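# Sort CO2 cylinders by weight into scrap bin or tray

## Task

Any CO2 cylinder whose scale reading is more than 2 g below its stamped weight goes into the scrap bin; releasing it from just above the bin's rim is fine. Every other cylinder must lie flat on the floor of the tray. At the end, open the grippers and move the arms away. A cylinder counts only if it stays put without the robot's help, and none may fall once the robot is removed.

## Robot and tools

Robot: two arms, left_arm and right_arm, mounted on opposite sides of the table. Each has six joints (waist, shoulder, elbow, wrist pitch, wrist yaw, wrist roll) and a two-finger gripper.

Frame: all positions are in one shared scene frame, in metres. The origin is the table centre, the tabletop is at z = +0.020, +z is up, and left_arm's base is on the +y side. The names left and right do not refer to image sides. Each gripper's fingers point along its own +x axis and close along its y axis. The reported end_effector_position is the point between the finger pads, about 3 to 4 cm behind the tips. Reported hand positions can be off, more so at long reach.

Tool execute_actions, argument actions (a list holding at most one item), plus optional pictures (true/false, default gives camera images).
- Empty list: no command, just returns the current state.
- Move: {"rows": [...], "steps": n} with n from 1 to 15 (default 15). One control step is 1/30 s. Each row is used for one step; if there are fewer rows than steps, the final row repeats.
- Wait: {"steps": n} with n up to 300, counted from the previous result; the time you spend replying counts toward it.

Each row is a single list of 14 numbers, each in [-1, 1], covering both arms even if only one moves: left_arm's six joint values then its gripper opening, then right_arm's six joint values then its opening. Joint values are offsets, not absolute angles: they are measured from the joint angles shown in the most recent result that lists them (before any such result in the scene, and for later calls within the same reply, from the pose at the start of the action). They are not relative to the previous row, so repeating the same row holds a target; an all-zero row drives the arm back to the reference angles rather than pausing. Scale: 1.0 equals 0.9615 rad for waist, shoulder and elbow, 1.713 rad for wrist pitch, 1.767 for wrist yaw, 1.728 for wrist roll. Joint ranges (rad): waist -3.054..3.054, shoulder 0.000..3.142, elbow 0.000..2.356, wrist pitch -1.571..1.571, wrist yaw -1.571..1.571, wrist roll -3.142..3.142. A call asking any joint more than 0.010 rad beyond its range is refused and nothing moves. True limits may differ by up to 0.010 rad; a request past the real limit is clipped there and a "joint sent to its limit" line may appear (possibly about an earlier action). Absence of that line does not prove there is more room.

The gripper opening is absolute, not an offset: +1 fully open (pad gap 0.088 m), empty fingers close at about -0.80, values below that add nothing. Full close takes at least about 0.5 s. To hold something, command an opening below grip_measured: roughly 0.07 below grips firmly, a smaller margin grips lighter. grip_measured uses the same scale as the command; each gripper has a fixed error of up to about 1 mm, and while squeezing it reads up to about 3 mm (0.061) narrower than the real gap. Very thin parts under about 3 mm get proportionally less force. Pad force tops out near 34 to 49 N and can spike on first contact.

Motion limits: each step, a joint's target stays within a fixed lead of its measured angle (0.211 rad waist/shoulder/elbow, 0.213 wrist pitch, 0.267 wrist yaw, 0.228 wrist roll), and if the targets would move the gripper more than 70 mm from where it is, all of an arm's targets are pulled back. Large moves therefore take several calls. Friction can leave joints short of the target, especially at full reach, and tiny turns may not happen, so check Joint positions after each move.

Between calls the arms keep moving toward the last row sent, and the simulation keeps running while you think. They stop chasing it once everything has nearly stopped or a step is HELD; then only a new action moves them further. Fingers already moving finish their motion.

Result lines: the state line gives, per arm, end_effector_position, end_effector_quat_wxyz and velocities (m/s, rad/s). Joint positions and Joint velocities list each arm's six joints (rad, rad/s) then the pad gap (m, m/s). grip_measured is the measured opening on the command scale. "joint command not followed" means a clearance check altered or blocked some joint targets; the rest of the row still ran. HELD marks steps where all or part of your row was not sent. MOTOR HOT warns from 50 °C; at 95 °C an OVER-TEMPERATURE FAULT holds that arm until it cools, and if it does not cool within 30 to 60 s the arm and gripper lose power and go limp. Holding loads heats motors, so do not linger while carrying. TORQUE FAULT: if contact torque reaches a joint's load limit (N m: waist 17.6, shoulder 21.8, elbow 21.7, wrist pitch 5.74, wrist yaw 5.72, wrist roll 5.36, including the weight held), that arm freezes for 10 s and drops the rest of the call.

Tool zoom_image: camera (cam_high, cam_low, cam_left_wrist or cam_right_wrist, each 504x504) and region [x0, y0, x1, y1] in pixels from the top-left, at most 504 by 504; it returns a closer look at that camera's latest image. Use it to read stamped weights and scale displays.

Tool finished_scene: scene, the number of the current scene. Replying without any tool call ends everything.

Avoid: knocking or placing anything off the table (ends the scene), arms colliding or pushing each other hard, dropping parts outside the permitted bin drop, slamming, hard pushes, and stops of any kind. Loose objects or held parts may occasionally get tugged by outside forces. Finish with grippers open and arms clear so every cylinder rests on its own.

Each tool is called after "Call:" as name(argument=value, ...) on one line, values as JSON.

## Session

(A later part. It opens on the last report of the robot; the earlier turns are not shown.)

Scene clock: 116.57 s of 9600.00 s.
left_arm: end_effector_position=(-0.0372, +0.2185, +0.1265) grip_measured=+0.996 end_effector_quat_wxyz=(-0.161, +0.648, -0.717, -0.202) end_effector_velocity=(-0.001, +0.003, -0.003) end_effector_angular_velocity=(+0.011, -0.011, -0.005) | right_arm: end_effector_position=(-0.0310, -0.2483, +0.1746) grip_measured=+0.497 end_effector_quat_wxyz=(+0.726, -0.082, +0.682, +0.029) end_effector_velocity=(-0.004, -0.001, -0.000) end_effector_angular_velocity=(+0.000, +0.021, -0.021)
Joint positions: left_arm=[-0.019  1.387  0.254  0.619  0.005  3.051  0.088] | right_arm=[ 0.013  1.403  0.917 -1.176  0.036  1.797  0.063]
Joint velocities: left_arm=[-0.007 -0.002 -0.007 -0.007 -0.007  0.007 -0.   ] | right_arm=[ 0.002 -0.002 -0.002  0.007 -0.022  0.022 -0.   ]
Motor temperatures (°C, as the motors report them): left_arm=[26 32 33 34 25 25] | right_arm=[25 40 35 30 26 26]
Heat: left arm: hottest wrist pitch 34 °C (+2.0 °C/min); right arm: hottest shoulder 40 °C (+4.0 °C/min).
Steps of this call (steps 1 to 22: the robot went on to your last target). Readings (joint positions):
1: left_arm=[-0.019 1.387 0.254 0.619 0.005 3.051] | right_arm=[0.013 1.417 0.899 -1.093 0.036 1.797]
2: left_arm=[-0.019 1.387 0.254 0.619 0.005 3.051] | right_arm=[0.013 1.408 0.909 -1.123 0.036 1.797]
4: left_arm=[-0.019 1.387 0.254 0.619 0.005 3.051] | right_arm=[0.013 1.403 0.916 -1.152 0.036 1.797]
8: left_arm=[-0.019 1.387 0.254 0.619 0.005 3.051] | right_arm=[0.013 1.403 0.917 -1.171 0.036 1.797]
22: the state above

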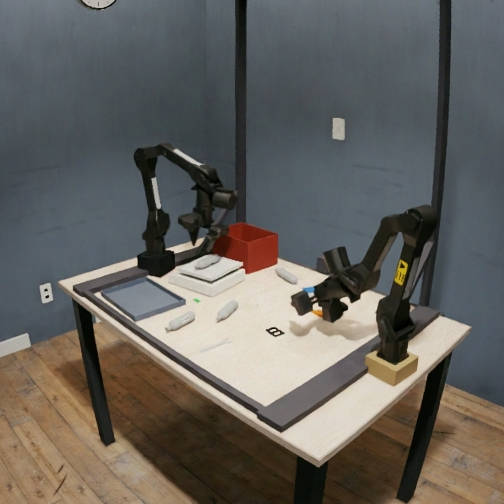

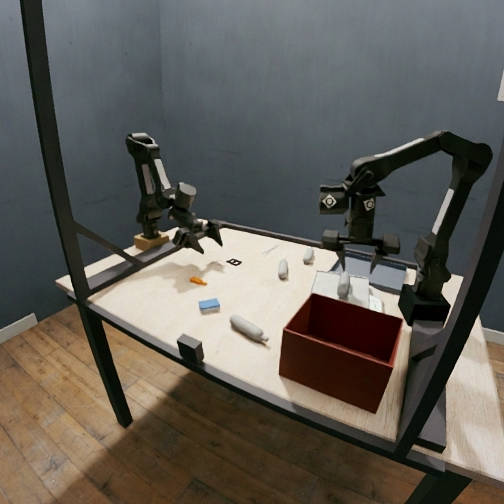

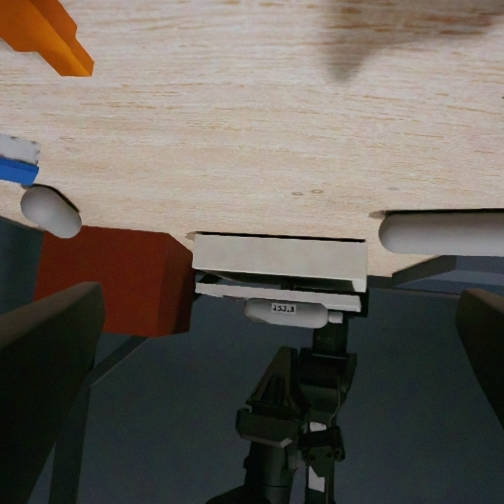

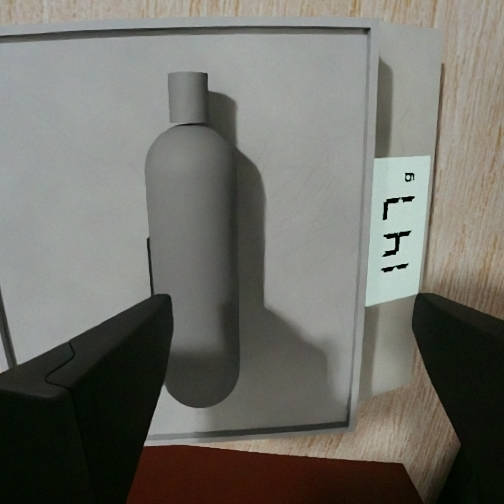

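Call:
zoom_image(camera="cam_left_wrist", region=[240, 285, 330, 335])

Call:
execute_actions(actions=[])

Region (240, 285, 330, 335) of cam_left_wrist's 504x504 image, scaled by 5.600, with more detail than that image has.

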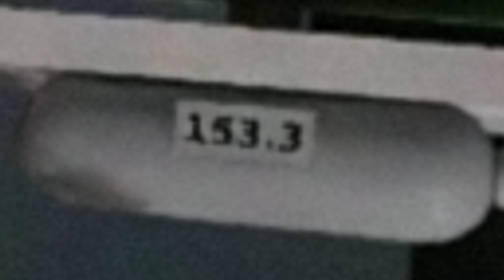

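Scene clock: 117.60 s of 9600.00 s.
left_arm: end_effector_position=(-0.0372, +0.2185, +0.1265) grip_measured=+0.996 end_effector_quat_wxyz=(-0.161, +0.648, -0.717, -0.202) end_effector_velocity=(+0.000, +0.001, -0.002) end_effector_angular_velocity=(+0.009, +0.015, +0.015) | right_arm: end_effector_position=(-0.0310, -0.2483, +0.1746) grip_measured=+0.497 end_effector_quat_wxyz=(+0.726, -0.082, +0.682, +0.029) end_effector_velocity=(+0.002, -0.001, +0.000) end_effector_angular_velocity=(-0.005, -0.009, +0.006)
Joint positions: left_arm=[-0.019  1.387  0.254  0.619  0.005  3.051  0.088] | right_arm=[ 0.013  1.403  0.917 -1.176  0.036  1.797  0.063]
Joint velocities: left_arm=[-0.002 -0.002 -0.002 -0.007 -0.007 -0.022 -0.   ] | right_arm=[-0.002 -0.002 -0.002 -0.007  0.007 -0.007 -0.   ]
Motor temperatures (°C, as the motors report them): left_arm=[26 32 33 34 25 25] | right_arm=[25 39 35 30 26 26]
Heat: left arm: hottest wrist pitch 34 °C (+2.0 °C/min); right arm: hottest shoulder 39 °C (+3.0 °C/min).
Steps of this call (steps 1 to 15: the robot went on to your last target; steps 16 to 31: nothing new was sent). Readings (joint positions):
1: left_arm=[-0.019 1.387 0.254 0.619 0.005 3.051] | right_arm=[0.013 1.403 0.917 -1.176 0.036 1.797]
2: left_arm=[-0.019 1.387 0.254 0.619 0.005 3.051] | right_arm=[0.013 1.403 0.917 -1.176 0.036 1.797]
4: left_arm=[-0.019 1.387 0.254 0.619 0.005 3.051] | right_arm=[0.013 1.403 0.917 -1.176 0.036 1.797]
8: left_arm=[-0.019 1.387 0.254 0.619 0.005 3.051] | right_arm=[0.013 1.403 0.917 -1.176 0.036 1.797]
31: the state above
All arms were judged still, so your last target was given up. Only a new action makes them travel on or press farther. Fingers that are still opening or closing keep moving.

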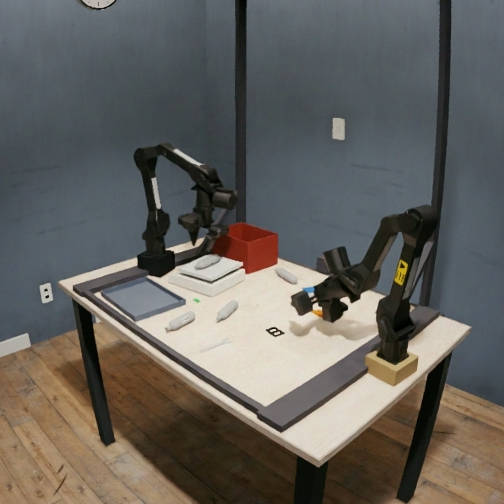

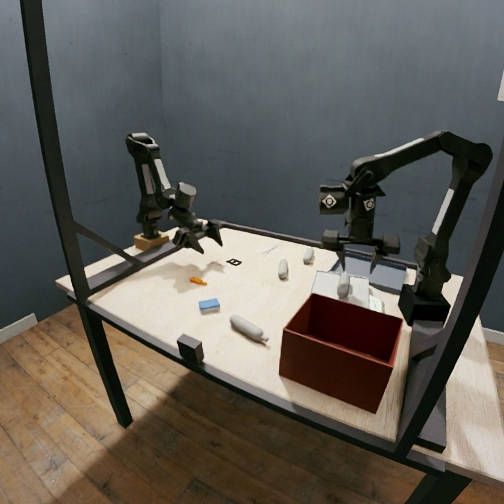

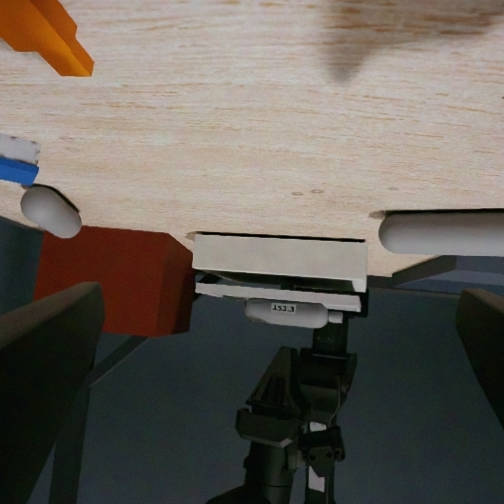

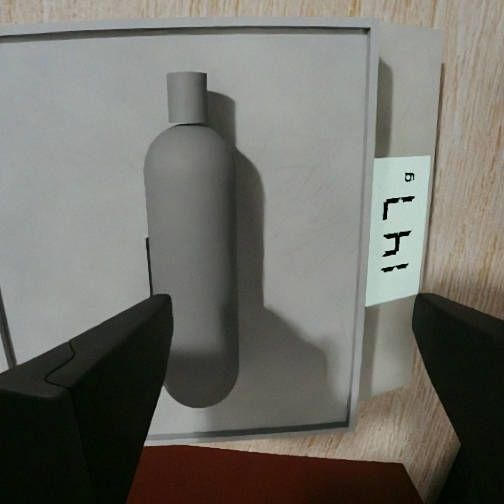

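Call:
execute_actions(actions=[{"rows": [[0,0,0,0,0,0,1, 0,0.002,-0.004,0.025,0,0,0.5],[0,0,0,0,0,0,1, 0,0.006,-0.012,0.050,0,0,0.5],[0,0,0,0,0,0,1, 0,0.013,-0.025,0.075,0,0,0.5],[0,0,0,0,0,0,1, 0,0.022,-0.043,0.097,0,0,0.5],[0,0,0,0,0,0,1, 0,0.032,-0.062,0.116,0,0,0.5],[0,0,0,0,0,0,1, 0,0.043,-0.083,0.134,0,0,0.5],[0,0,0,0,0,0,1, 0,0.054,-0.104,0.152,0,0,0.45],[0,0,0,0,0,0,1, 0,0.064,-0.123,0.168,0,0,0.4],[0,0,0,0,0,0,1, 0,0.073,-0.140,0.182,0,0,0.33],[0,0,0,0,0,0,1, 0,0.080,-0.153,0.192,0,0,0.26],[0,0,0,0,0,0,1, 0,0.084,-0.161,0.198,0,0,0.19],[0,0,0,0,0,0,1, 0,0.086,-0.165,0.200,0,0,0.12],[0,0,0,0,0,0,1, 0,0.086,-0.165,0.200,0,0,0.06]], "steps": 15}], pictures=false)

Call:
execute_actions(actions=[{"steps": 4}], pictures=false)

Call:
execute_actions(actions=[{"rows": [[0,0,0,0,0,0,1, 0,0,0,0,0,0,0.0],[0,0,0,0,0,0,1, 0,0,0,0,0,0,-0.06],[0,0,0,0,0,0,1, 0,0,0,0,0,0,-0.11],[0,0,0,0,0,0,1, 0,0,0,0,0,0,-0.15],[0,0,0,0,0,0,1, 0,0,0,0,0,0,-0.19],[0,0,0,0,0,0,1, 0,0,0,0,0,0,-0.23],[0,0,0,0,0,0,1, 0,0,0,0,0,0,-0.27],[0,0,0,0,0,0,1, 0,0,0,0,0,0,-0.30]], "steps": 10}], pictures=false)

Scene clock: 127.10 s of 9600.00 s.
left_arm: end_effector_position=(-0.0372, +0.2185, +0.1265) grip_measured=+0.996 end_effector_quat_wxyz=(-0.161, +0.648, -0.717, -0.202) end_effector_velocity=(+0.001, +0.003, -0.004) end_effector_angular_velocity=(+0.024, +0.013, +0.015) | right_arm: end_effector_position=(-0.0397, -0.2267, +0.1238) grip_measured=+0.129 end_effector_quat_wxyz=(+0.715, -0.046, +0.694, +0.064) end_effector_velocity=(-0.001, -0.004, -0.018) end_effector_angular_velocity=(+0.003, +0.025, -0.009)
Joint positions: left_arm=[-0.019  1.387  0.254  0.619  0.005  3.051  0.088] | right_arm=[ 0.013  1.478  0.77  -0.847  0.036  1.797  0.045]
Joint velocities: left_arm=[-0.002 -0.002 -0.002 -0.022 -0.007 -0.022 -0.   ] | right_arm=[-0.002  0.012 -0.071  0.095 -0.022  0.007 -0.039]
Motor temperatures (°C, as the motors report them): left_arm=[26 32 33 34 25 25] | right_arm=[25 38 35 30 26 26]
Heat: left arm: hottest wrist pitch 34 °C (+2.0 °C/min); right arm: hottest shoulder 38 °C (+1.0 °C/min).
Steps of this call (steps 1 to 90: nothing new was sent; then 6.00 s passed at rest; steps 91 to 105: all 15 steps of this action). Readings (joint positions):
91: left_arm=[-0.019 1.387 0.254 0.619 0.005 3.051] | right_arm=[0.013 1.403 0.917 -1.173 0.036 1.797]
92: left_arm=[-0.019 1.387 0.254 0.619 0.005 3.051] | right_arm=[0.013 1.403 0.916 -1.156 0.036 1.797]
94: left_arm=[-0.019 1.387 0.254 0.619 0.005 3.051] | right_arm=[0.013 1.405 0.909 -1.087 0.036 1.797]
98: left_arm=[-0.019 1.387 0.254 0.619 0.005 3.051] | right_arm=[0.013 1.431 0.854 -0.961 0.036 1.797]
105: the state above

Scene clock: 127.23 s of 9600.00 s.
left_arm: end_effector_position=(-0.0372, +0.2185, +0.1263) grip_measured=+0.996 end_effector_quat_wxyz=(-0.161, +0.648, -0.717, -0.202) end_effector_velocity=(+0.002, +0.001, -0.000) end_effector_angular_velocity=(+0.003, +0.002, +0.012) | right_arm: end_effector_position=(-0.0402, -0.2254, +0.1234) grip_measured=+0.076 end_effector_quat_wxyz=(+0.715, -0.043, +0.695, +0.066) end_effector_velocity=(-0.001, +0.002, -0.001) end_effector_angular_velocity=(+0.013, +0.012, +0.020)
Joint positions: left_arm=[-0.019  1.387  0.254  0.619  0.005  3.051  0.088] | right_arm=[ 0.013  1.478  0.768 -0.837  0.036  1.797  0.043]
Joint velocities: left_arm=[ 0.002 -0.007 -0.002 -0.007 -0.007 -0.007 -0.   ] | right_arm=[-0.002 -0.002 -0.007  0.022 -0.007 -0.022 -0.008]
Motor temperatures (°C, as the motors report them): left_arm=[26 32 33 34 25 25] | right_arm=[25 38 35 30 26 26]
Heat: left arm: hottest wrist pitch 34 °C (+2.0 °C/min); right arm: hottest shoulder 38 °C (+1.0 °C/min).
Steps of this call (steps 1 to 4: the robot went on to your last target). Readings (joint positions):
1: left_arm=[-0.019 1.387 0.254 0.619 0.005 3.051] | right_arm=[0.013 1.478 0.769 -0.843 0.036 1.797]
2: left_arm=[-0.019 1.387 0.254 0.619 0.005 3.051] | right_arm=[0.013 1.478 0.768 -0.840 0.036 1.797]
4: the state above

Scene clock: 127.57 s of 9600.00 s.
left_arm: end_effector_position=(-0.0372, +0.2185, +0.1265) grip_measured=+0.996 end_effector_quat_wxyz=(-0.161, +0.648, -0.717, -0.202) end_effector_velocity=(+0.002, -0.001, +0.003) end_effector_angular_velocity=(-0.014, -0.016, +0.013) | right_arm: end_effector_position=(-0.0402, -0.2254, +0.1234) grip_measured=-0.224 end_effector_quat_wxyz=(+0.715, -0.043, +0.695, +0.066) end_effector_velocity=(+0.002, -0.001, -0.000) end_effector_angular_velocity=(-0.004, -0.009, -0.010)
Joint positions: left_arm=[-0.019  1.387  0.254  0.619  0.005  3.051  0.088] | right_arm=[ 0.013  1.478  0.768 -0.837  0.036  1.797  0.028]
Joint velocities: left_arm=[-0.002 -0.007 -0.002  0.007 -0.022  0.007  0.   ] | right_arm=[-0.002 -0.002 -0.002 -0.007  0.007  0.007 -0.   ]
Motor temperatures (°C, as the motors report them): left_arm=[26 32 33 34 25 25] | right_arm=[25 38 35 30 26 26]
Heat: left arm: hottest wrist pitch 34 °C (+2.0 °C/min); right arm: hottest shoulder 38 °C (+1.0 °C/min).
Steps of this call (steps 1 to 10: all 10 steps of this action). Readings (joint positions):
1: left_arm=[-0.019 1.387 0.254 0.619 0.005 3.051] | right_arm=[0.013 1.478 0.768 -0.837 0.036 1.797]
2: left_arm=[-0.019 1.387 0.254 0.619 0.005 3.051] | right_arm=[0.013 1.478 0.768 -0.837 0.036 1.797]
4: left_arm=[-0.019 1.387 0.254 0.619 0.005 3.051] | right_arm=[0.013 1.478 0.768 -0.837 0.036 1.797]
8: left_arm=[-0.019 1.387 0.254 0.619 0.005 3.051] | right_arm=[0.013 1.478 0.768 -0.837 0.036 1.797]
10: the state above

Call:
execute_actions(actions=[{"rows": [[0,0,0,0,0,0,1, 0,0,0.03,-0.017,0,0,-0.3],[0,0,0,0,0,0,1, 0,0,0.08,-0.045,0,0,-0.3],[0,0,0,0,0,0,1, 0,0,0.14,-0.079,0,0,-0.3],[0,0,0,0,0,0,1, 0,0,0.20,-0.112,0,-0.02,-0.3],[0,0,0,0,0,0,1, 0.02,0,0.26,-0.146,-0.004,-0.055,-0.3],[0,0,0,0,0,0,1, 0.06,0,0.32,-0.180,-0.008,-0.09,-0.3],[0,0,0,0,0,0,1, 0.12,0.01,0.38,-0.205,-0.012,-0.125,-0.3],[0,0,0,0,0,0,1, 0.185,0.05,0.44,-0.214,-0.016,-0.16,-0.3],[0,0,0,0,0,0,1, 0.25,0.11,0.50,-0.214,-0.02,-0.197,-0.3],[0,0,0,0,0,0,1, 0.315,0.17,0.56,-0.214,-0.02,-0.234,-0.3],[0,0,0,0,0,0,1, 0.38,0.23,0.62,-0.214,-0.02,-0.271,-0.3],[0,0,0,0,0,0,1, 0.445,0.28,0.67,-0.214,-0.02,-0.308,-0.3],[0,0,0,0,0,0,1, 0.51,0.315,0.71,-0.214,-0.02,-0.345,-0.3],[0,0,0,0,0,0,1, 0.58,0.335,0.735,-0.214,-0.02,-0.39,-0.3],[0,0,0,0,0,0,1, 0.691,0.342,0.743,-0.214,-0.02,-0.496,-0.3]], "steps": 15}], pictures=false)

Call:
execute_actions(actions=[{"steps": 14}])

Scene clock: 144.17 s of 9600.00 s.
left_arm: end_effector_position=(-0.0372, +0.2185, +0.1263) grip_measured=+0.996 end_effector_quat_wxyz=(-0.161, +0.648, -0.717, -0.202) end_effector_velocity=(+0.000, -0.002, +0.003) end_effector_angular_velocity=(-0.012, +0.004, +0.008) | right_arm: end_effector_position=(-0.1938, -0.2105, +0.2129) grip_measured=-0.224 end_effector_quat_wxyz=(+0.596, -0.358, +0.600, +0.396) end_effector_velocity=(-0.527, -0.220, -0.076) end_effector_angular_velocity=(-0.041, -0.174, +3.436)
Joint positions: left_arm=[-0.019  1.387  0.254  0.619  0.005  3.051  0.088] | right_arm=[ 0.434  1.728  1.397 -1.186  0.008  1.249  0.028]
Joint velocities: left_arm=[-0.002 -0.002  0.002  0.007 -0.007 -0.007 -0.   ] | right_arm=[ 1.614  0.989  0.857 -0.007 -0.007 -1.824 -0.   ]
Motor temperatures (°C, as the motors report them): left_arm=[26 32 33 35 25 25] | right_arm=[25 37 35 29 26 26]
Heat: left arm: hottest wrist pitch 35 °C (+2.0 °C/min); right arm: hottest shoulder 37 °C (-5.1 °C/min).
Steps of this call (steps 1 to 15: the robot went on to your last target; steps 16 to 90: nothing new was sent; then 13.10 s passed at rest; steps 91 to 105: all 15 steps of this action). Readings (joint positions):
91: left_arm=[-0.019 1.387 0.254 0.619 0.005 3.051] | right_arm=[0.013 1.478 0.770 -0.840 0.036 1.797]
92: left_arm=[-0.019 1.387 0.254 0.619 0.005 3.051] | right_arm=[0.013 1.479 0.781 -0.858 0.036 1.797]
94: left_arm=[-0.019 1.387 0.254 0.619 0.005 3.051] | right_arm=[0.013 1.482 0.833 -0.936 0.036 1.793]
98: left_arm=[-0.019 1.387 0.254 0.619 0.005 3.051] | right_arm=[0.071 1.488 1.041 -1.116 0.032 1.646]
105: the state above

Scene clock: 144.63 s of 9600.00 s.
left_arm: end_effector_position=(-0.0372, +0.2185, +0.1263) grip_measured=+0.996 end_effector_quat_wxyz=(-0.161, +0.648, -0.717, -0.202) end_effector_velocity=(-0.002, +0.000, +0.000) end_effector_angular_velocity=(+0.005, +0.022, +0.002) | right_arm: end_effector_position=(-0.2550, -0.2666, +0.2085) grip_measured=-0.224 end_effector_quat_wxyz=(+0.472, -0.512, +0.477, +0.537) end_effector_velocity=(+0.000, +0.002, +0.000) end_effector_angular_velocity=(+0.011, +0.002, +0.019)
Joint positions: left_arm=[-0.019  1.387  0.254  0.619  0.005  3.051  0.088] | right_arm=[ 0.677  1.802  1.469 -1.202 -0.     0.946  0.028]
Joint velocities: left_arm=[-0.002 -0.002  0.002 -0.007  0.007 -0.022 -0.   ] | right_arm=[-0.002 -0.002 -0.002  0.007  0.007 -0.022 -0.   ]
Motor temperatures (°C, as the motors report them): left_arm=[26 32 33 35 25 25] | right_arm=[25 37 35 29 26 26]
Heat: left arm: hottest wrist pitch 35 °C (+2.0 °C/min); right arm: hottest shoulder 37 °C (-5.0 °C/min).
Steps of this call (steps 1 to 14: the robot went on to your last target). Readings (joint positions):
1: left_arm=[-0.019 1.387 0.254 0.619 0.005 3.051] | right_arm=[0.489 1.757 1.421 -1.187 0.007 1.186]
2: left_arm=[-0.019 1.387 0.254 0.619 0.005 3.051] | right_arm=[0.545 1.777 1.437 -1.189 0.005 1.121]
4: left_arm=[-0.019 1.387 0.254 0.619 0.005 3.051] | right_arm=[0.639 1.798 1.453 -1.196 -0.006 1.023]
8: left_arm=[-0.019 1.387 0.254 0.619 0.005 3.051] | right_arm=[0.687 1.802 1.466 -1.202 -0.005 0.960]
14: the state above

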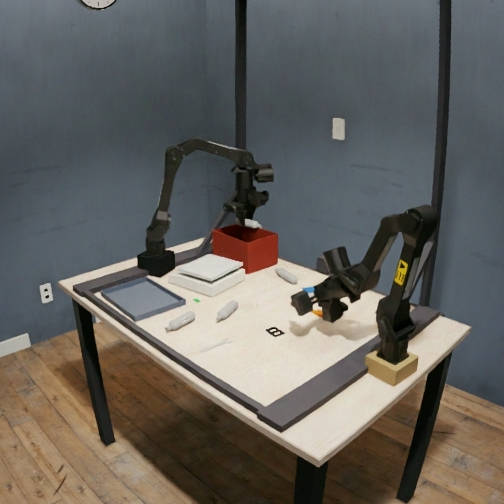

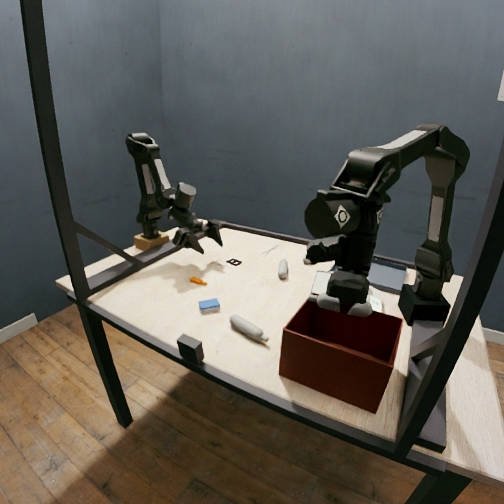

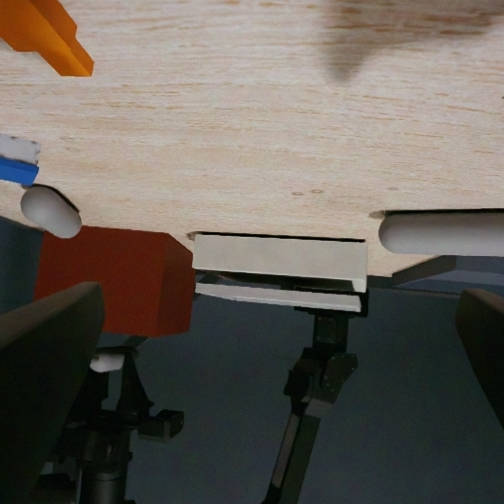

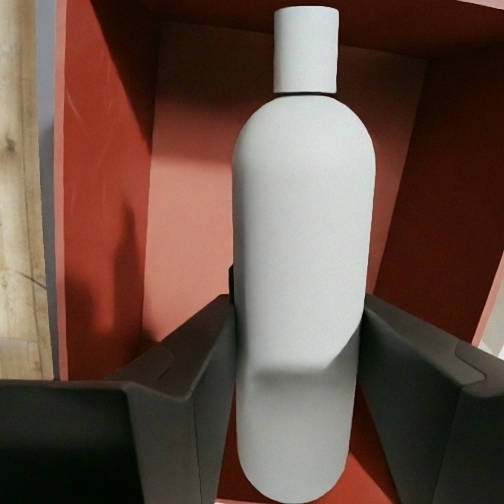

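Call:
execute_actions(actions=[{"rows": [[0,0,0,0,0,0,1, 0.008,0.006,-0.002,0.004,0,0.015,-0.3],[0,0,0,0,0,0,1, 0.022,0.017,-0.006,0.011,0,0.04,-0.3],[0,0,0,0,0,0,1, 0.038,0.031,-0.010,0.020,0,0.067,-0.3],[0,0,0,0,0,0,1, 0.053,0.047,-0.015,0.030,0,0.092,-0.3],[0,0,0,0,0,0,1, 0.064,0.062,-0.020,0.040,0,0.11,-0.3],[0,0,0,0,0,0,1, 0.070,0.076,-0.025,0.049,0,0.1215,-0.3],[0,0,0,0,0,0,1, 0.070,0.087,-0.028,0.056,0,0.1215,-0.3],[0,0,0,0,0,0,1, 0.070,0.093,-0.030,0.060,0,0.1215,-0.3]], "steps": 14}])

Scene clock: 156.17 s of 9600.00 s.
left_arm: end_effector_position=(-0.0372, +0.2185, +0.1265) grip_measured=+0.996 end_effector_quat_wxyz=(-0.161, +0.648, -0.717, -0.202) end_effector_velocity=(-0.002, -0.001, +0.003) end_effector_angular_velocity=(-0.016, +0.012, -0.005) | right_arm: end_effector_position=(-0.2789, -0.2808, +0.1738) grip_measured=-0.224 end_effector_quat_wxyz=(+0.506, -0.485, +0.511, +0.498) end_effector_velocity=(-0.010, +0.004, +0.000) end_effector_angular_velocity=(+0.016, +0.049, -0.010)
Joint positions: left_arm=[-0.019  1.387  0.254  0.619  0.005  3.051  0.088] | right_arm=[ 0.745  1.889  1.443 -1.104 -0.001  1.149  0.028]
Joint velocities: left_arm=[-0.002  0.002 -0.002  0.022  0.007 -0.007 -0.   ] | right_arm=[-0.002 -0.002 -0.002  0.051 -0.007  0.007  0.   ]
Motor temperatures (°C, as the motors report them): left_arm=[26 31 33 35 25 25] | right_arm=[25 38 36 29 26 26]
Heat: left arm: hottest wrist pitch 35 °C (+2.0 °C/min); right arm: hottest shoulder 38 °C (-4.0 °C/min).
Steps of this call (steps 1 to 30: the robot went on to your last target; steps 31 to 90: nothing new was sent; then 8.07 s passed at rest; steps 91 to 104: all 14 steps of this action). Readings (joint positions):
91: left_arm=[-0.019 1.387 0.254 0.619 0.005 3.051] | right_arm=[0.677 1.802 1.469 -1.202 -0.000 0.946]
92: left_arm=[-0.019 1.387 0.254 0.619 0.005 3.051] | right_arm=[0.678 1.802 1.469 -1.201 -0.000 0.960]
94: left_arm=[-0.019 1.387 0.254 0.619 0.005 3.051] | right_arm=[0.691 1.811 1.469 -1.183 0.001 1.019]
98: left_arm=[-0.019 1.387 0.254 0.619 0.005 3.051] | right_arm=[0.735 1.856 1.458 -1.126 -0.000 1.121]
104: the state above

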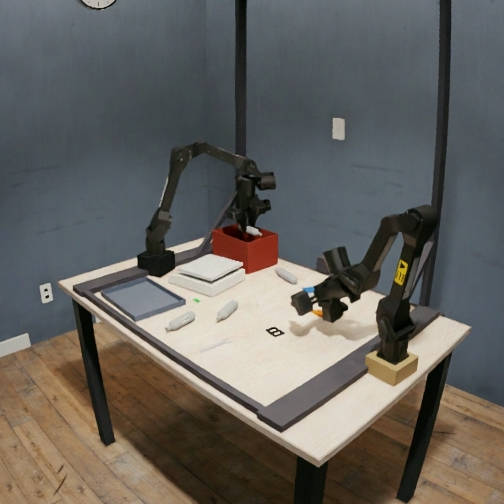

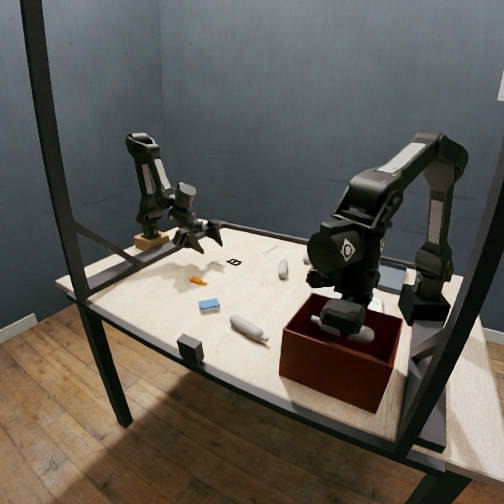

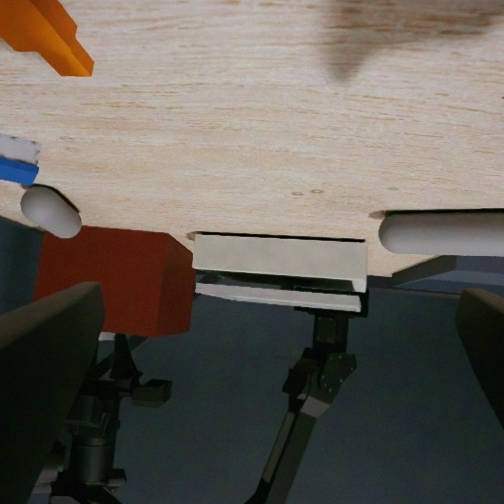

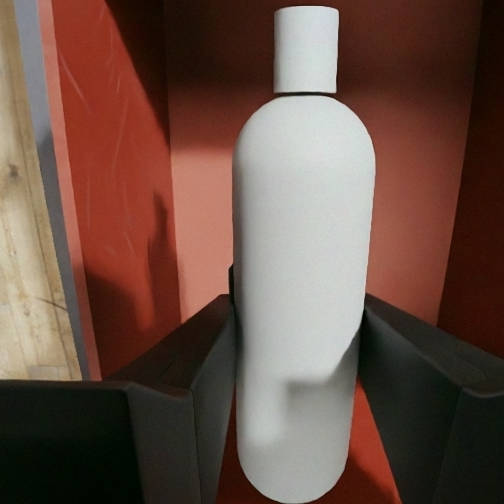

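Call:
zoom_image(camera="cam_low", region=[350, 285, 400, 320])

Region (350, 285, 400, 320) of cam_low's 504x504 image, scaled by 10.080, with more detail than that image has; it fills the top 353 rows of this view, and the rest is white.

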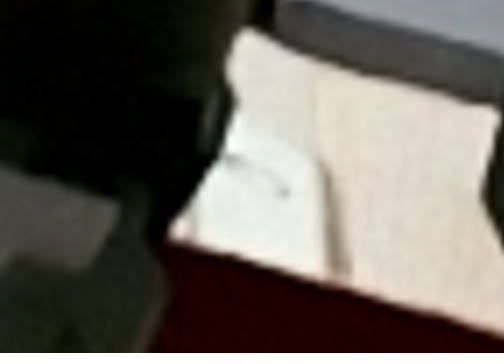

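Call:
execute_actions(actions=[{"rows": [[0,0,0,0,0,0,1, 0,0,0,0,0,0,-0.2],[0,0,0,0,0,0,1, 0,0,0,0,0,0,-0.1],[0,0,0,0,0,0,1, 0,0,0,0,0,0,0.0],[0,0,0,0,0,0,1, 0,0,0,0,0,0,0.1],[0,0,0,0,0,0,1, 0,0,0,0,0,0,0.15]], "steps": 6}], pictures=false)

Call:
execute_actions(actions=[{"rows": [[0,0,0,0,0,0,1, 0,0,0.04,-0.022,0,0,0.15],[0,0,0,0,0,0,1, 0,0,0.10,-0.056,0,0,0.15],[0,0,0,0,0,0,1, -0.02,0,0.165,-0.093,0,0,0.15],[0,0,0,0,0,0,1, -0.07,0.02,0.23,-0.118,0,-0.02,0.2],[0,0,0,0,0,0,1, -0.135,0.06,0.29,-0.129,0,-0.045,0.25],[0,0,0,0,0,0,1, -0.20,0.11,0.35,-0.133,0,-0.07,0.3],[0,0,0,0,0,0,1, -0.265,0.17,0.41,-0.130,0,-0.095,0.35],[0,0,0,0,0,0,1, -0.33,0.23,0.47,-0.128,0,-0.12,0.4],[0,0,0,0,0,0,1, -0.395,0.29,0.53,-0.125,0,-0.14,0.45],[0,0,0,0,0,0,1, -0.45,0.35,0.58,-0.117,0,-0.153,0.5],[0,0,0,0,0,0,1, -0.48,0.41,0.615,-0.10,0,-0.159,0.5],[0,0,0,0,0,0,1, -0.4965,0.465,0.635,-0.075,0,-0.159,0.5],[0,0,0,0,0,0,1, -0.4965,0.51,0.645,-0.05,0,-0.159,0.5],[0,0,0,0,0,0,1, -0.4965,0.54,0.645,-0.03,0,-0.159,0.5],[0,0,0,0,0,0,1, -0.4965,0.552,0.645,-0.020,0,-0.159,0.5]], "steps": 15}], pictures=false)

Call:
execute_actions(actions=[{"steps": 12}])

Scene clock: 163.93 s of 9600.00 s.
left_arm: end_effector_position=(-0.0372, +0.2185, +0.1263) grip_measured=+0.996 end_effector_quat_wxyz=(-0.161, +0.648, -0.717, -0.202) end_effector_velocity=(+0.002, -0.000, -0.000) end_effector_angular_velocity=(-0.004, -0.010, +0.005) | right_arm: end_effector_position=(-0.2795, -0.2805, +0.1738) grip_measured=+0.036 end_effector_quat_wxyz=(+0.506, -0.483, +0.512, +0.498) end_effector_velocity=(+0.006, -0.001, +0.000) end_effector_angular_velocity=(-0.016, -0.017, +0.000)
Joint positions: left_arm=[-0.019  1.387  0.254  0.619  0.005  3.051  0.088] | right_arm=[ 0.745  1.889  1.443 -1.101 -0.001  1.151  0.041]
Joint velocities: left_arm=[ 0.002  0.002 -0.002  0.007 -0.007  0.007 -0.   ] | right_arm=[-0.007 -0.002 -0.002 -0.022 -0.007 -0.007  0.064]
Motor temperatures (°C, as the motors report them): left_arm=[26 31 33 35 25 25] | right_arm=[25 39 36 29 26 26]
Heat: left arm: hottest wrist pitch 35 °C (+2.0 °C/min); right arm: hottest shoulder 39 °C (-3.0 °C/min).
Steps of this call (steps 1 to 15: the robot went on to your last target; steps 16 to 90: nothing new was sent; then 4.57 s passed at rest; steps 91 to 96: all 6 steps of this action). Readings (joint positions):
91: left_arm=[-0.019 1.387 0.254 0.619 0.005 3.051] | right_arm=[0.745 1.889 1.443 -1.101 -0.001 1.151]
92: left_arm=[-0.019 1.387 0.254 0.619 0.005 3.051] | right_arm=[0.745 1.889 1.443 -1.101 -0.001 1.151]
94: left_arm=[-0.019 1.387 0.254 0.619 0.005 3.051] | right_arm=[0.745 1.889 1.443 -1.101 -0.001 1.151]
96: the state above

Scene clock: 164.43 s of 9600.00 s.
left_arm: end_effector_position=(-0.0372, +0.2185, +0.1263) grip_measured=+0.996 end_effector_quat_wxyz=(-0.161, +0.648, -0.717, -0.202) end_effector_velocity=(+0.003, +0.003, -0.004) end_effector_angular_velocity=(+0.021, -0.007, +0.020) | right_arm: end_effector_position=(-0.2592, -0.0889, +0.1913) grip_measured=+0.482 end_effector_quat_wxyz=(+0.546, -0.400, +0.550, +0.489) end_effector_velocity=(+0.075, +0.497, -0.310) end_effector_angular_velocity=(+0.286, +0.166, -0.528)
Joint positions: left_arm=[-0.019  1.387  0.254  0.619  0.005  3.051  0.088] | right_arm=[ 0.339  2.213  1.987 -1.218 -0.002  0.916  0.063]
Joint velocities: left_arm=[-0.002 -0.002 -0.002 -0.022 -0.022 -0.007 -0.   ] | right_arm=[-0.823  1.214  0.711  0.828  0.022 -0.3    0.009]
Motor temperatures (°C, as the motors report them): left_arm=[26 31 33 35 25 25] | right_arm=[25 39 36 29 26 26]
Heat: left arm: hottest wrist pitch 35 °C (+2.0 °C/min); right arm: hottest shoulder 39 °C (-2.0 °C/min).
Steps of this call (steps 1 to 15: all 15 steps of this action). Readings (joint positions):
1: left_arm=[-0.019 1.387 0.254 0.619 0.005 3.051] | right_arm=[0.745 1.889 1.446 -1.108 -0.001 1.151]
2: left_arm=[-0.019 1.387 0.254 0.619 0.005 3.051] | right_arm=[0.745 1.890 1.460 -1.132 -0.001 1.151]
4: left_arm=[-0.019 1.387 0.254 0.619 0.005 3.051] | right_arm=[0.739 1.898 1.525 -1.212 -0.003 1.147]
8: left_arm=[-0.019 1.387 0.254 0.619 0.005 3.051] | right_arm=[0.610 1.961 1.740 -1.287 -0.007 1.049]
15: the state above

Scene clock: 164.83 s of 9600.00 s.
left_arm: end_effector_position=(-0.0372, +0.2185, +0.1263) grip_measured=+0.996 end_effector_quat_wxyz=(-0.161, +0.648, -0.717, -0.202) end_effector_velocity=(+0.000, -0.000, +0.001) end_effector_angular_velocity=(-0.007, +0.004, +0.008) | right_arm: end_effector_position=(-0.2481, -0.0479, +0.1159) grip_measured=+0.497 end_effector_quat_wxyz=(+0.558, -0.412, +0.556, +0.458) end_effector_velocity=(-0.034, +0.015, +0.027) end_effector_angular_velocity=(+0.095, +0.097, +0.040)
Joint positions: left_arm=[-0.019  1.387  0.254  0.619  0.005  3.051  0.088] | right_arm=[ 0.267  2.424  2.054 -1.136  0.     0.881  0.063]
Joint velocities: left_arm=[-0.002 -0.002 -0.002  0.007 -0.007 -0.007 -0.   ] | right_arm=[ 0.032 -0.002  0.095  0.037 -0.022 -0.007 -0.   ]
Motor temperatures (°C, as the motors report them): left_arm=[26 31 33 35 25 25] | right_arm=[25 39 36 29 26 26]
Heat: left arm: hottest wrist pitch 35 °C (+2.0 °C/min); right arm: hottest shoulder 39 °C (-2.0 °C/min).
Steps of this call (steps 1 to 12: the robot went on to your last target). Readings (joint positions):
1: left_arm=[-0.019 1.387 0.254 0.619 0.005 3.051] | right_arm=[0.314 2.255 2.009 -1.192 -0.000 0.908]
2: left_arm=[-0.019 1.387 0.254 0.619 0.005 3.051] | right_arm=[0.294 2.296 2.027 -1.174 -0.000 0.900]
4: left_arm=[-0.019 1.387 0.254 0.619 0.005 3.051] | right_arm=[0.267 2.364 2.043 -1.151 0.000 0.889]
8: left_arm=[-0.019 1.387 0.254 0.619 0.005 3.051] | right_arm=[0.259 2.425 2.043 -1.144 0.000 0.883]
12: the state above

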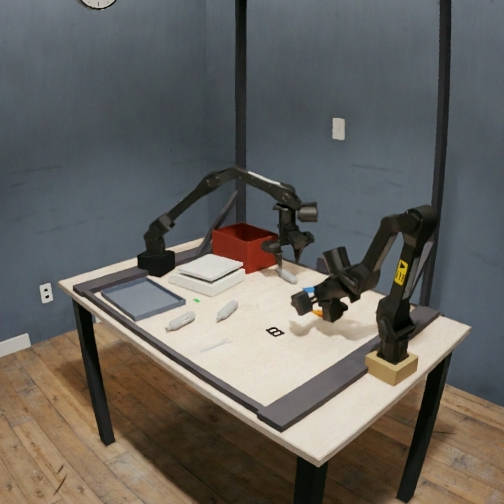

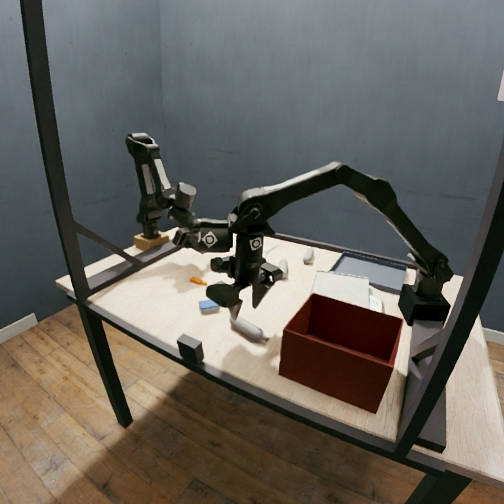

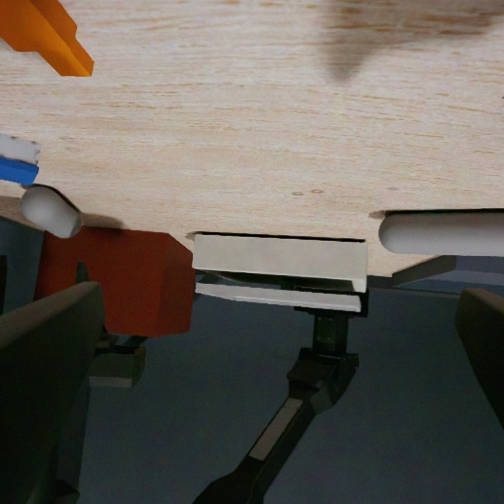

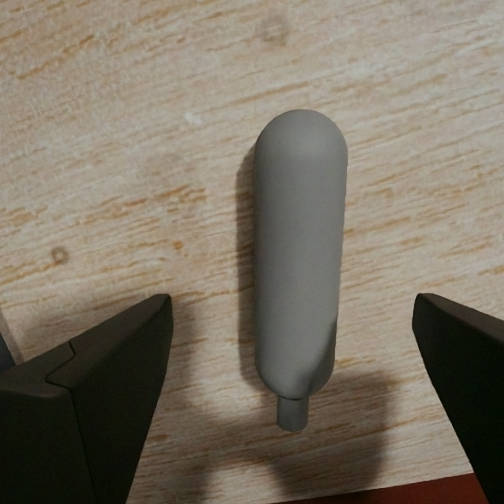

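Call:
execute_actions(actions=[{"rows": [[0,0,0,0,0,0,1, 0.004,0.001,-0.012,0.007,0,0.003,0.5],[0,0,0,0,0,0,1, 0.008,0.003,-0.03,0.017,0,0.006,0.47],[0,0,0,0,0,0,1, 0.012,0.005,-0.052,0.030,0,0.009,0.44],[0,0,0,0,0,0,1, 0.016,0.007,-0.076,0.044,0,0.010,0.41],[0,0,0,0,0,0,1, 0.016,0.009,-0.100,0.058,0,0.010,0.38],[0,0,0,0,0,0,1, 0.016,0.011,-0.124,0.072,0,0.010,0.35],[0,0,0,0,0,0,1, 0.016,0.013,-0.146,0.085,0,0.010,0.31],[0,0,0,0,0,0,1, 0.016,0.014,-0.165,0.096,0,0.010,0.27],[0,0,0,0,0,0,1, 0.016,0.015,-0.181,0.105,0,0.010,0.22],[0,0,0,0,0,0,1, 0.016,0.016,-0.192,0.111,0,0.010,0.17],[0,0,0,0,0,0,1, 0.016,0.017,-0.198,0.114,0,0.010,0.12],[0,0,0,0,0,0,1, 0.016,0.017,-0.201,0.115,0,0.010,0.06]], "steps": 15}], pictures=false)

Call:
execute_actions(actions=[{"steps": 3}], pictures=false)

Call:
execute_actions(actions=[{"rows": [[0,0,0,0,0,0,1, 0,0,0,0,0,0,0.0],[0,0,0,0,0,0,1, 0,0,0,0,0,0,-0.06],[0,0,0,0,0,0,1, 0,0,0,0,0,0,-0.11],[0,0,0,0,0,0,1, 0,0,0,0,0,0,-0.15],[0,0,0,0,0,0,1, 0,0,0,0,0,0,-0.19],[0,0,0,0,0,0,1, 0,0,0,0,0,0,-0.23],[0,0,0,0,0,0,1, 0,0,0,0,0,0,-0.27],[0,0,0,0,0,0,1, 0,0,0,0,0,0,-0.30]], "steps": 10}])

Scene clock: 186.27 s of 9600.00 s.
left_arm: end_effector_position=(-0.0372, +0.2185, +0.1263) grip_measured=+0.996 end_effector_quat_wxyz=(-0.161, +0.648, -0.717, -0.202) end_effector_velocity=(+0.001, +0.003, -0.004) end_effector_angular_velocity=(+0.022, +0.000, +0.008) | right_arm: end_effector_position=(-0.2481, -0.0601, +0.0679) grip_measured=+0.099 end_effector_quat_wxyz=(+0.557, -0.413, +0.556, +0.457) end_effector_velocity=(+0.006, -0.004, -0.016) end_effector_angular_velocity=(-0.007, +0.005, -0.014)
Joint positions: left_arm=[-0.019  1.387  0.254  0.619  0.005  3.051  0.088] | right_arm=[ 0.282  2.432  1.873 -0.949  0.     0.894  0.044]
Joint velocities: left_arm=[-0.002 -0.002 -0.002 -0.022 -0.007 -0.007 -0.   ] | right_arm=[-0.007 -0.002 -0.071  0.066 -0.007  0.007 -0.021]
Motor temperatures (°C, as the motors report them): left_arm=[26 31 33 35 25 25] | right_arm=[25 49 36 29 26 26]
Heat: left arm: hottest wrist pitch 35 °C (+1.0 °C/min); right arm: hottest shoulder 49 °C (+11.1 °C/min).
Steps of this call (steps 1 to 30: the robot went on to your last target; steps 31 to 90: nothing new was sent; then 17.93 s passed at rest; steps 91 to 105: all 15 steps of this action). Readings (joint positions):
91: left_arm=[-0.019 1.387 0.254 0.619 0.005 3.051] | right_arm=[0.268 2.424 2.056 -1.136 0.000 0.881]
92: left_arm=[-0.019 1.387 0.254 0.619 0.005 3.051] | right_arm=[0.268 2.424 2.053 -1.130 0.000 0.881]
94: left_arm=[-0.019 1.387 0.254 0.619 0.005 3.051] | right_arm=[0.270 2.424 2.033 -1.100 0.000 0.886]
98: left_arm=[-0.019 1.387 0.254 0.619 0.005 3.051] | right_arm=[0.279 2.425 1.953 -1.023 0.000 0.892]
105: the state above

Scene clock: 186.37 s of 9600.00 s.
left_arm: end_effector_position=(-0.0372, +0.2185, +0.1263) grip_measured=+0.996 end_effector_quat_wxyz=(-0.161, +0.648, -0.717, -0.202) end_effector_velocity=(+0.000, +0.001, -0.000) end_effector_angular_velocity=(-0.002, +0.003, +0.008) | right_arm: end_effector_position=(-0.2485, -0.0595, +0.0675) grip_measured=+0.074 end_effector_quat_wxyz=(+0.557, -0.412, +0.556, +0.459) end_effector_velocity=(-0.001, +0.005, +0.001) end_effector_angular_velocity=(+0.022, +0.008, -0.010)
Joint positions: left_arm=[-0.019  1.387  0.254  0.619  0.005  3.051  0.088] | right_arm=[ 0.282  2.432  1.871 -0.943  0.     0.894  0.043]
Joint velocities: left_arm=[-0.002 -0.002 -0.007  0.007 -0.007 -0.007 -0.   ] | right_arm=[-0.002 -0.002 -0.002  0.022  0.007  0.007 -0.007]
Motor temperatures (°C, as the motors report them): left_arm=[26 31 33 35 25 25] | right_arm=[25 49 36 29 26 26]
Heat: left arm: hottest wrist pitch 35 °C (+1.0 °C/min); right arm: hottest shoulder 49 °C (+11.0 °C/min).
Steps of this call (steps 1 to 3: the robot went on to your last target). Readings (joint positions):
1: left_arm=[-0.019 1.387 0.254 0.619 0.005 3.051] | right_arm=[0.282 2.432 1.871 -0.947 0.000 0.894]
2: left_arm=[-0.019 1.387 0.254 0.619 0.005 3.051] | right_arm=[0.282 2.432 1.871 -0.945 0.000 0.894]
3: the state above

Scene clock: 186.70 s of 9600.00 s.
left_arm: end_effector_position=(-0.0372, +0.2185, +0.1265) grip_measured=+0.996 end_effector_quat_wxyz=(-0.161, +0.648, -0.717, -0.202) end_effector_velocity=(+0.000, +0.001, -0.002) end_effector_angular_velocity=(+0.008, +0.002, +0.008) | right_arm: end_effector_position=(-0.2486, -0.0595, +0.0675) grip_measured=-0.224 end_effector_quat_wxyz=(+0.557, -0.412, +0.556, +0.459) end_effector_velocity=(-0.001, +0.001, +0.001) end_effector_angular_velocity=(+0.002, +0.010, +0.005)
Joint positions: left_arm=[-0.019  1.387  0.254  0.619  0.005  3.051  0.088] | right_arm=[ 0.282  2.432  1.871 -0.943  0.     0.894  0.028]
Joint velocities: left_arm=[-0.002 -0.002 -0.002 -0.007 -0.007 -0.007  0.   ] | right_arm=[-0.002 -0.002 -0.002  0.007 -0.007 -0.007 -0.   ]
Motor temperatures (°C, as the motors report them): left_arm=[26 31 33 35 25 25] | right_arm=[25 49 36 29 26 26]
Heat: left arm: hottest wrist pitch 35 °C (+1.0 °C/min); right arm: hottest shoulder 49 °C (+11.2 °C/min).
Steps of this call (steps 1 to 10: all 10 steps of this action). Readings (joint positions):
1: left_arm=[-0.019 1.387 0.254 0.619 0.005 3.051] | right_arm=[0.282 2.432 1.871 -0.943 0.000 0.894]
2: left_arm=[-0.019 1.387 0.254 0.619 0.005 3.051] | right_arm=[0.282 2.432 1.871 -0.943 0.000 0.894]
4: left_arm=[-0.019 1.387 0.254 0.619 0.005 3.051] | right_arm=[0.282 2.432 1.871 -0.943 0.000 0.894]
8: left_arm=[-0.019 1.387 0.254 0.619 0.005 3.051] | right_arm=[0.282 2.432 1.871 -0.943 0.000 0.894]
10: the state above

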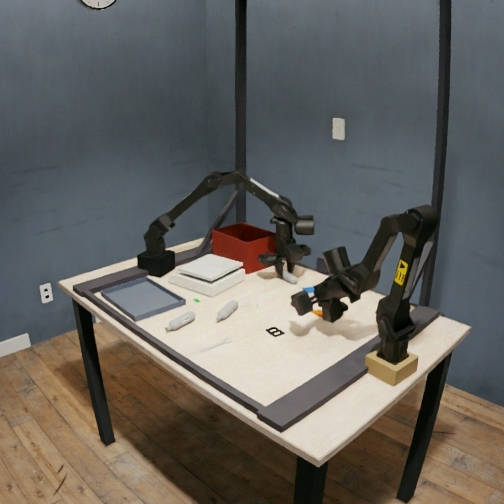

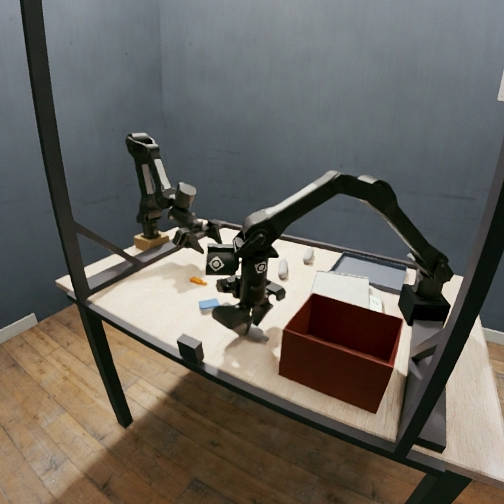

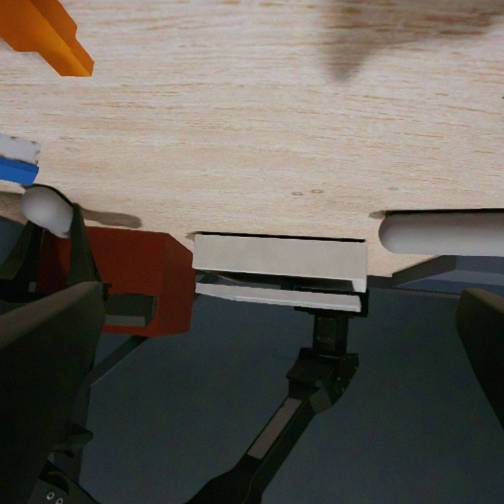

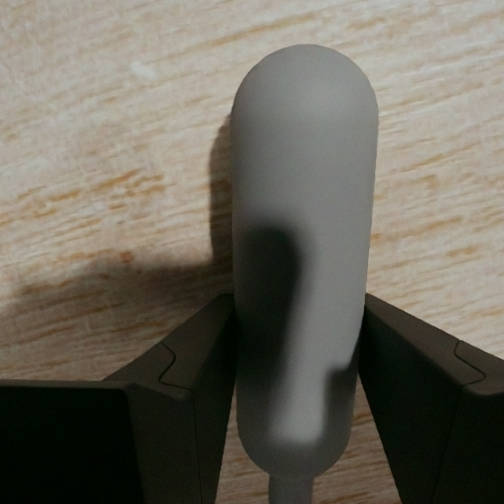

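Call:
execute_actions(actions=[{"rows": [[0,0,0,0,0,0,1, 0,-0.02,0,0,0,0,-0.3],[0,0,0,0,0,0,1, 0,-0.06,0,0,0,0,-0.3],[0,0,0,0,0,0,1, 0,-0.12,0,0,0,0,-0.3],[0,0,0,0,0,0,1, -0.02,-0.185,-0.02,0.01,0,0.02,-0.3],[0,0,0,0,0,0,1, -0.05,-0.25,-0.07,0.03,0,0.055,-0.3],[0,0,0,0,0,0,1, -0.09,-0.315,-0.135,0.055,0,0.09,-0.3],[0,0,0,0,0,0,1, -0.13,-0.38,-0.2,0.085,0,0.125,-0.3],[0,0,0,0,0,0,1, -0.17,-0.445,-0.265,0.115,0,0.16,-0.3],[0,0,0,0,0,0,1, -0.21,-0.51,-0.33,0.15,0,0.197,-0.3],[0,0,0,0,0,0,1, -0.25,-0.575,-0.395,0.185,0,0.234,-0.3],[0,0,0,0,0,0,1, -0.285,-0.64,-0.46,0.22,0,0.271,-0.3],[0,0,0,0,0,0,1, -0.315,-0.705,-0.525,0.255,0,0.308,-0.3],[0,0,0,0,0,0,1, -0.335,-0.77,-0.59,0.29,0,0.345,-0.3],[0,0,0,0,0,0,1, -0.344,-0.85,-0.66,0.33,0,0.39,-0.3],[0,0,0,0,0,0,1, -0.344,-1.0,-1.0,0.495,0,0.491,-0.3]], "steps": 15}], pictures=false)

Call:
execute_actions(actions=[{"steps": 20}])

Scene clock: 199.40 s of 9600.00 s.
left_arm: end_effector_position=(-0.0372, +0.2185, +0.1265) grip_measured=+0.996 end_effector_quat_wxyz=(-0.161, +0.648, -0.717, -0.202) end_effector_velocity=(-0.001, +0.002, -0.002) end_effector_angular_velocity=(+0.006, -0.011, -0.005) | right_arm: end_effector_position=(-0.1250, +0.0047, +0.2023) grip_measured=-0.224 end_effector_quat_wxyz=(+0.635, +0.034, +0.674, +0.377) end_effector_velocity=(+0.505, +0.025, +0.267) end_effector_angular_velocity=(+1.051, +1.401, -2.659)
Joint positions: left_arm=[-0.019  1.387  0.254  0.619  0.005  3.051  0.088] | right_arm=[-0.013  1.895  1.415 -0.5    0.003  1.413  0.028]
Joint velocities: left_arm=[-0.007 -0.002 -0.002 -0.007 -0.007  0.007 -0.   ] | right_arm=[-0.974 -1.624 -1.819  1.663  0.154  1.927 -0.   ]
Motor temperatures (°C, as the motors report them): left_arm=[26 31 33 35 25 25] | right_arm=[25 52 36 29 26 26]
Heat: left arm: hottest wrist pitch 35 °C (+1.0 °C/min); right arm: hottest shoulder 52 °C (+15.0 °C/min). Fold the right arm in close to its base before you think long.
MOTOR HOT: a motor of the right arm reached 50 °C. Now the hottest motor of the right arm, joint 2 (shoulder), reports 52 °C. The temperature limit of the motors' drives, at which the controller stops that arm, is 95 °C. To cool a motor, set the load down, stop pushing, or move to a pose that needs little force.
Steps of this call (steps 1 to 15: the robot went on to your last target; steps 16 to 90: nothing new was sent; then 9.20 s passed at rest; steps 91 to 105: all 15 steps of this action). Readings (joint positions):
91: left_arm=[-0.019 1.387 0.254 0.619 0.005 3.051] | right_arm=[0.282 2.432 1.871 -0.943 0.000 0.894]
92: left_arm=[-0.019 1.387 0.254 0.619 0.005 3.051] | right_arm=[0.282 2.427 1.871 -0.943 0.000 0.894]
94: left_arm=[-0.019 1.387 0.254 0.619 0.005 3.051] | right_arm=[0.281 2.399 1.863 -0.942 -0.000 0.898]
98: left_arm=[-0.019 1.387 0.254 0.619 0.005 3.051] | right_arm=[0.238 2.241 1.754 -0.850 -0.007 1.028]
105: the state above

Scene clock: 200.07 s of 9600.00 s.
left_arm: end_effector_position=(-0.0372, +0.2185, +0.1263) grip_measured=+0.996 end_effector_quat_wxyz=(-0.161, +0.648, -0.717, -0.202) end_effector_velocity=(+0.001, +0.001, -0.002) end_effector_angular_velocity=(+0.008, +0.007, +0.023) | right_arm: end_effector_position=(-0.0894, -0.0511, +0.2399) grip_measured=-0.224 end_effector_quat_wxyz=(+0.560, +0.251, +0.709, +0.348) end_effector_velocity=(+0.000, -0.001, -0.003) end_effector_angular_velocity=(-0.015, +0.006, -0.001)
Joint positions: left_arm=[-0.019  1.387  0.254  0.619  0.005  3.051  0.088] | right_arm=[-0.048  1.48   0.913 -0.1    0.001  1.738  0.028]
Joint velocities: left_arm=[-0.007 -0.002 -0.002 -0.007 -0.022 -0.022 -0.   ] | right_arm=[-0.002  0.002 -0.002 -0.007 -0.007  0.007 -0.   ]
Motor temperatures (°C, as the motors report them): left_arm=[26 31 33 35 25 25] | right_arm=[25 52 36 29 26 26]
Heat: left arm: hottest wrist pitch 35 °C (+1.0 °C/min); right arm: hottest shoulder 52 °C (+15.1 °C/min). Fold the right arm in close to its base before you think long.
MOTOR HOT: still on. Now the hottest motor of the right arm, joint 2 (shoulder), reports 52 °C; a drive's own limit is 95 °C.
Steps of this call (steps 1 to 20: the robot went on to your last target). Readings (joint positions):
1: left_arm=[-0.019 1.387 0.254 0.619 0.005 3.051] | right_arm=[-0.041 1.840 1.354 -0.440 0.007 1.480]
2: left_arm=[-0.019 1.387 0.254 0.619 0.005 3.051] | right_arm=[-0.060 1.783 1.293 -0.378 0.009 1.546]
4: left_arm=[-0.019 1.387 0.254 0.619 0.005 3.051] | right_arm=[-0.069 1.668 1.173 -0.255 0.009 1.651]
8: left_arm=[-0.019 1.387 0.254 0.619 0.005 3.051] | right_arm=[-0.049 1.491 0.984 -0.131 0.001 1.720]
20: the state above

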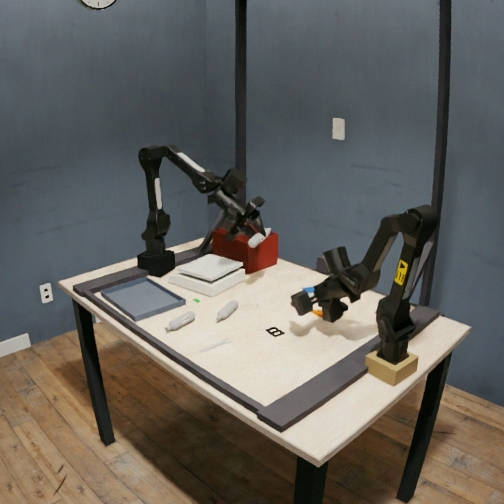

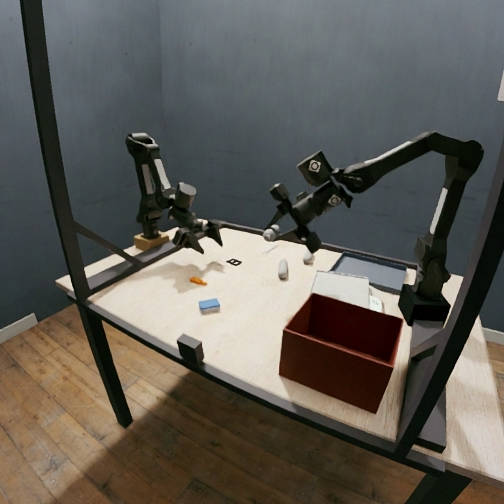

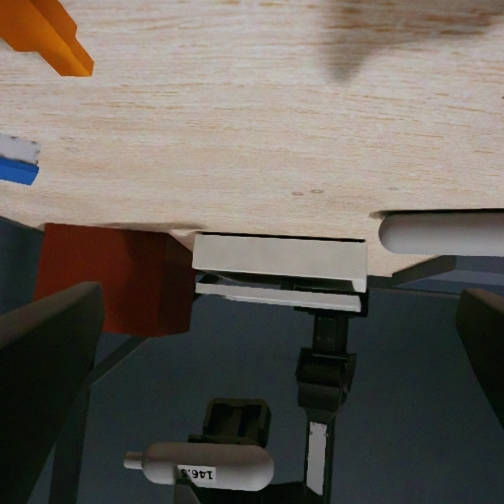

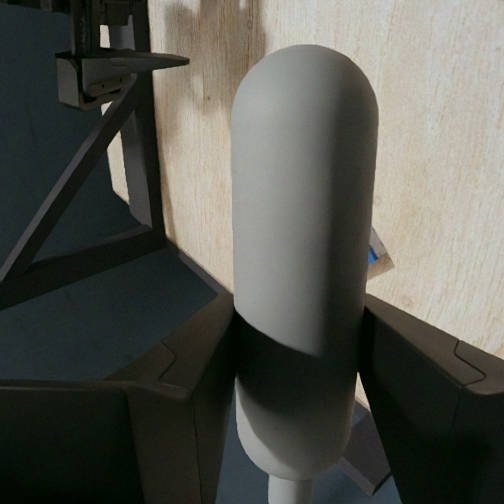

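Call:
zoom_image(camera="cam_left_wrist", region=[155, 445, 245, 500])

Region (155, 445, 245, 500) of cam_left_wrist's 504x504 image, scaled by 5.600, with more detail than that image has.

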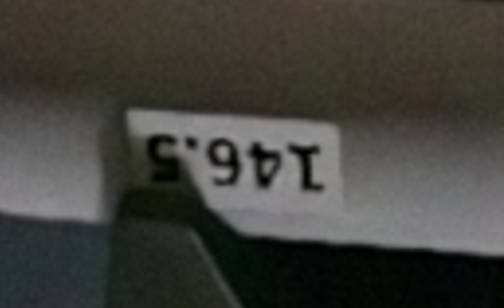

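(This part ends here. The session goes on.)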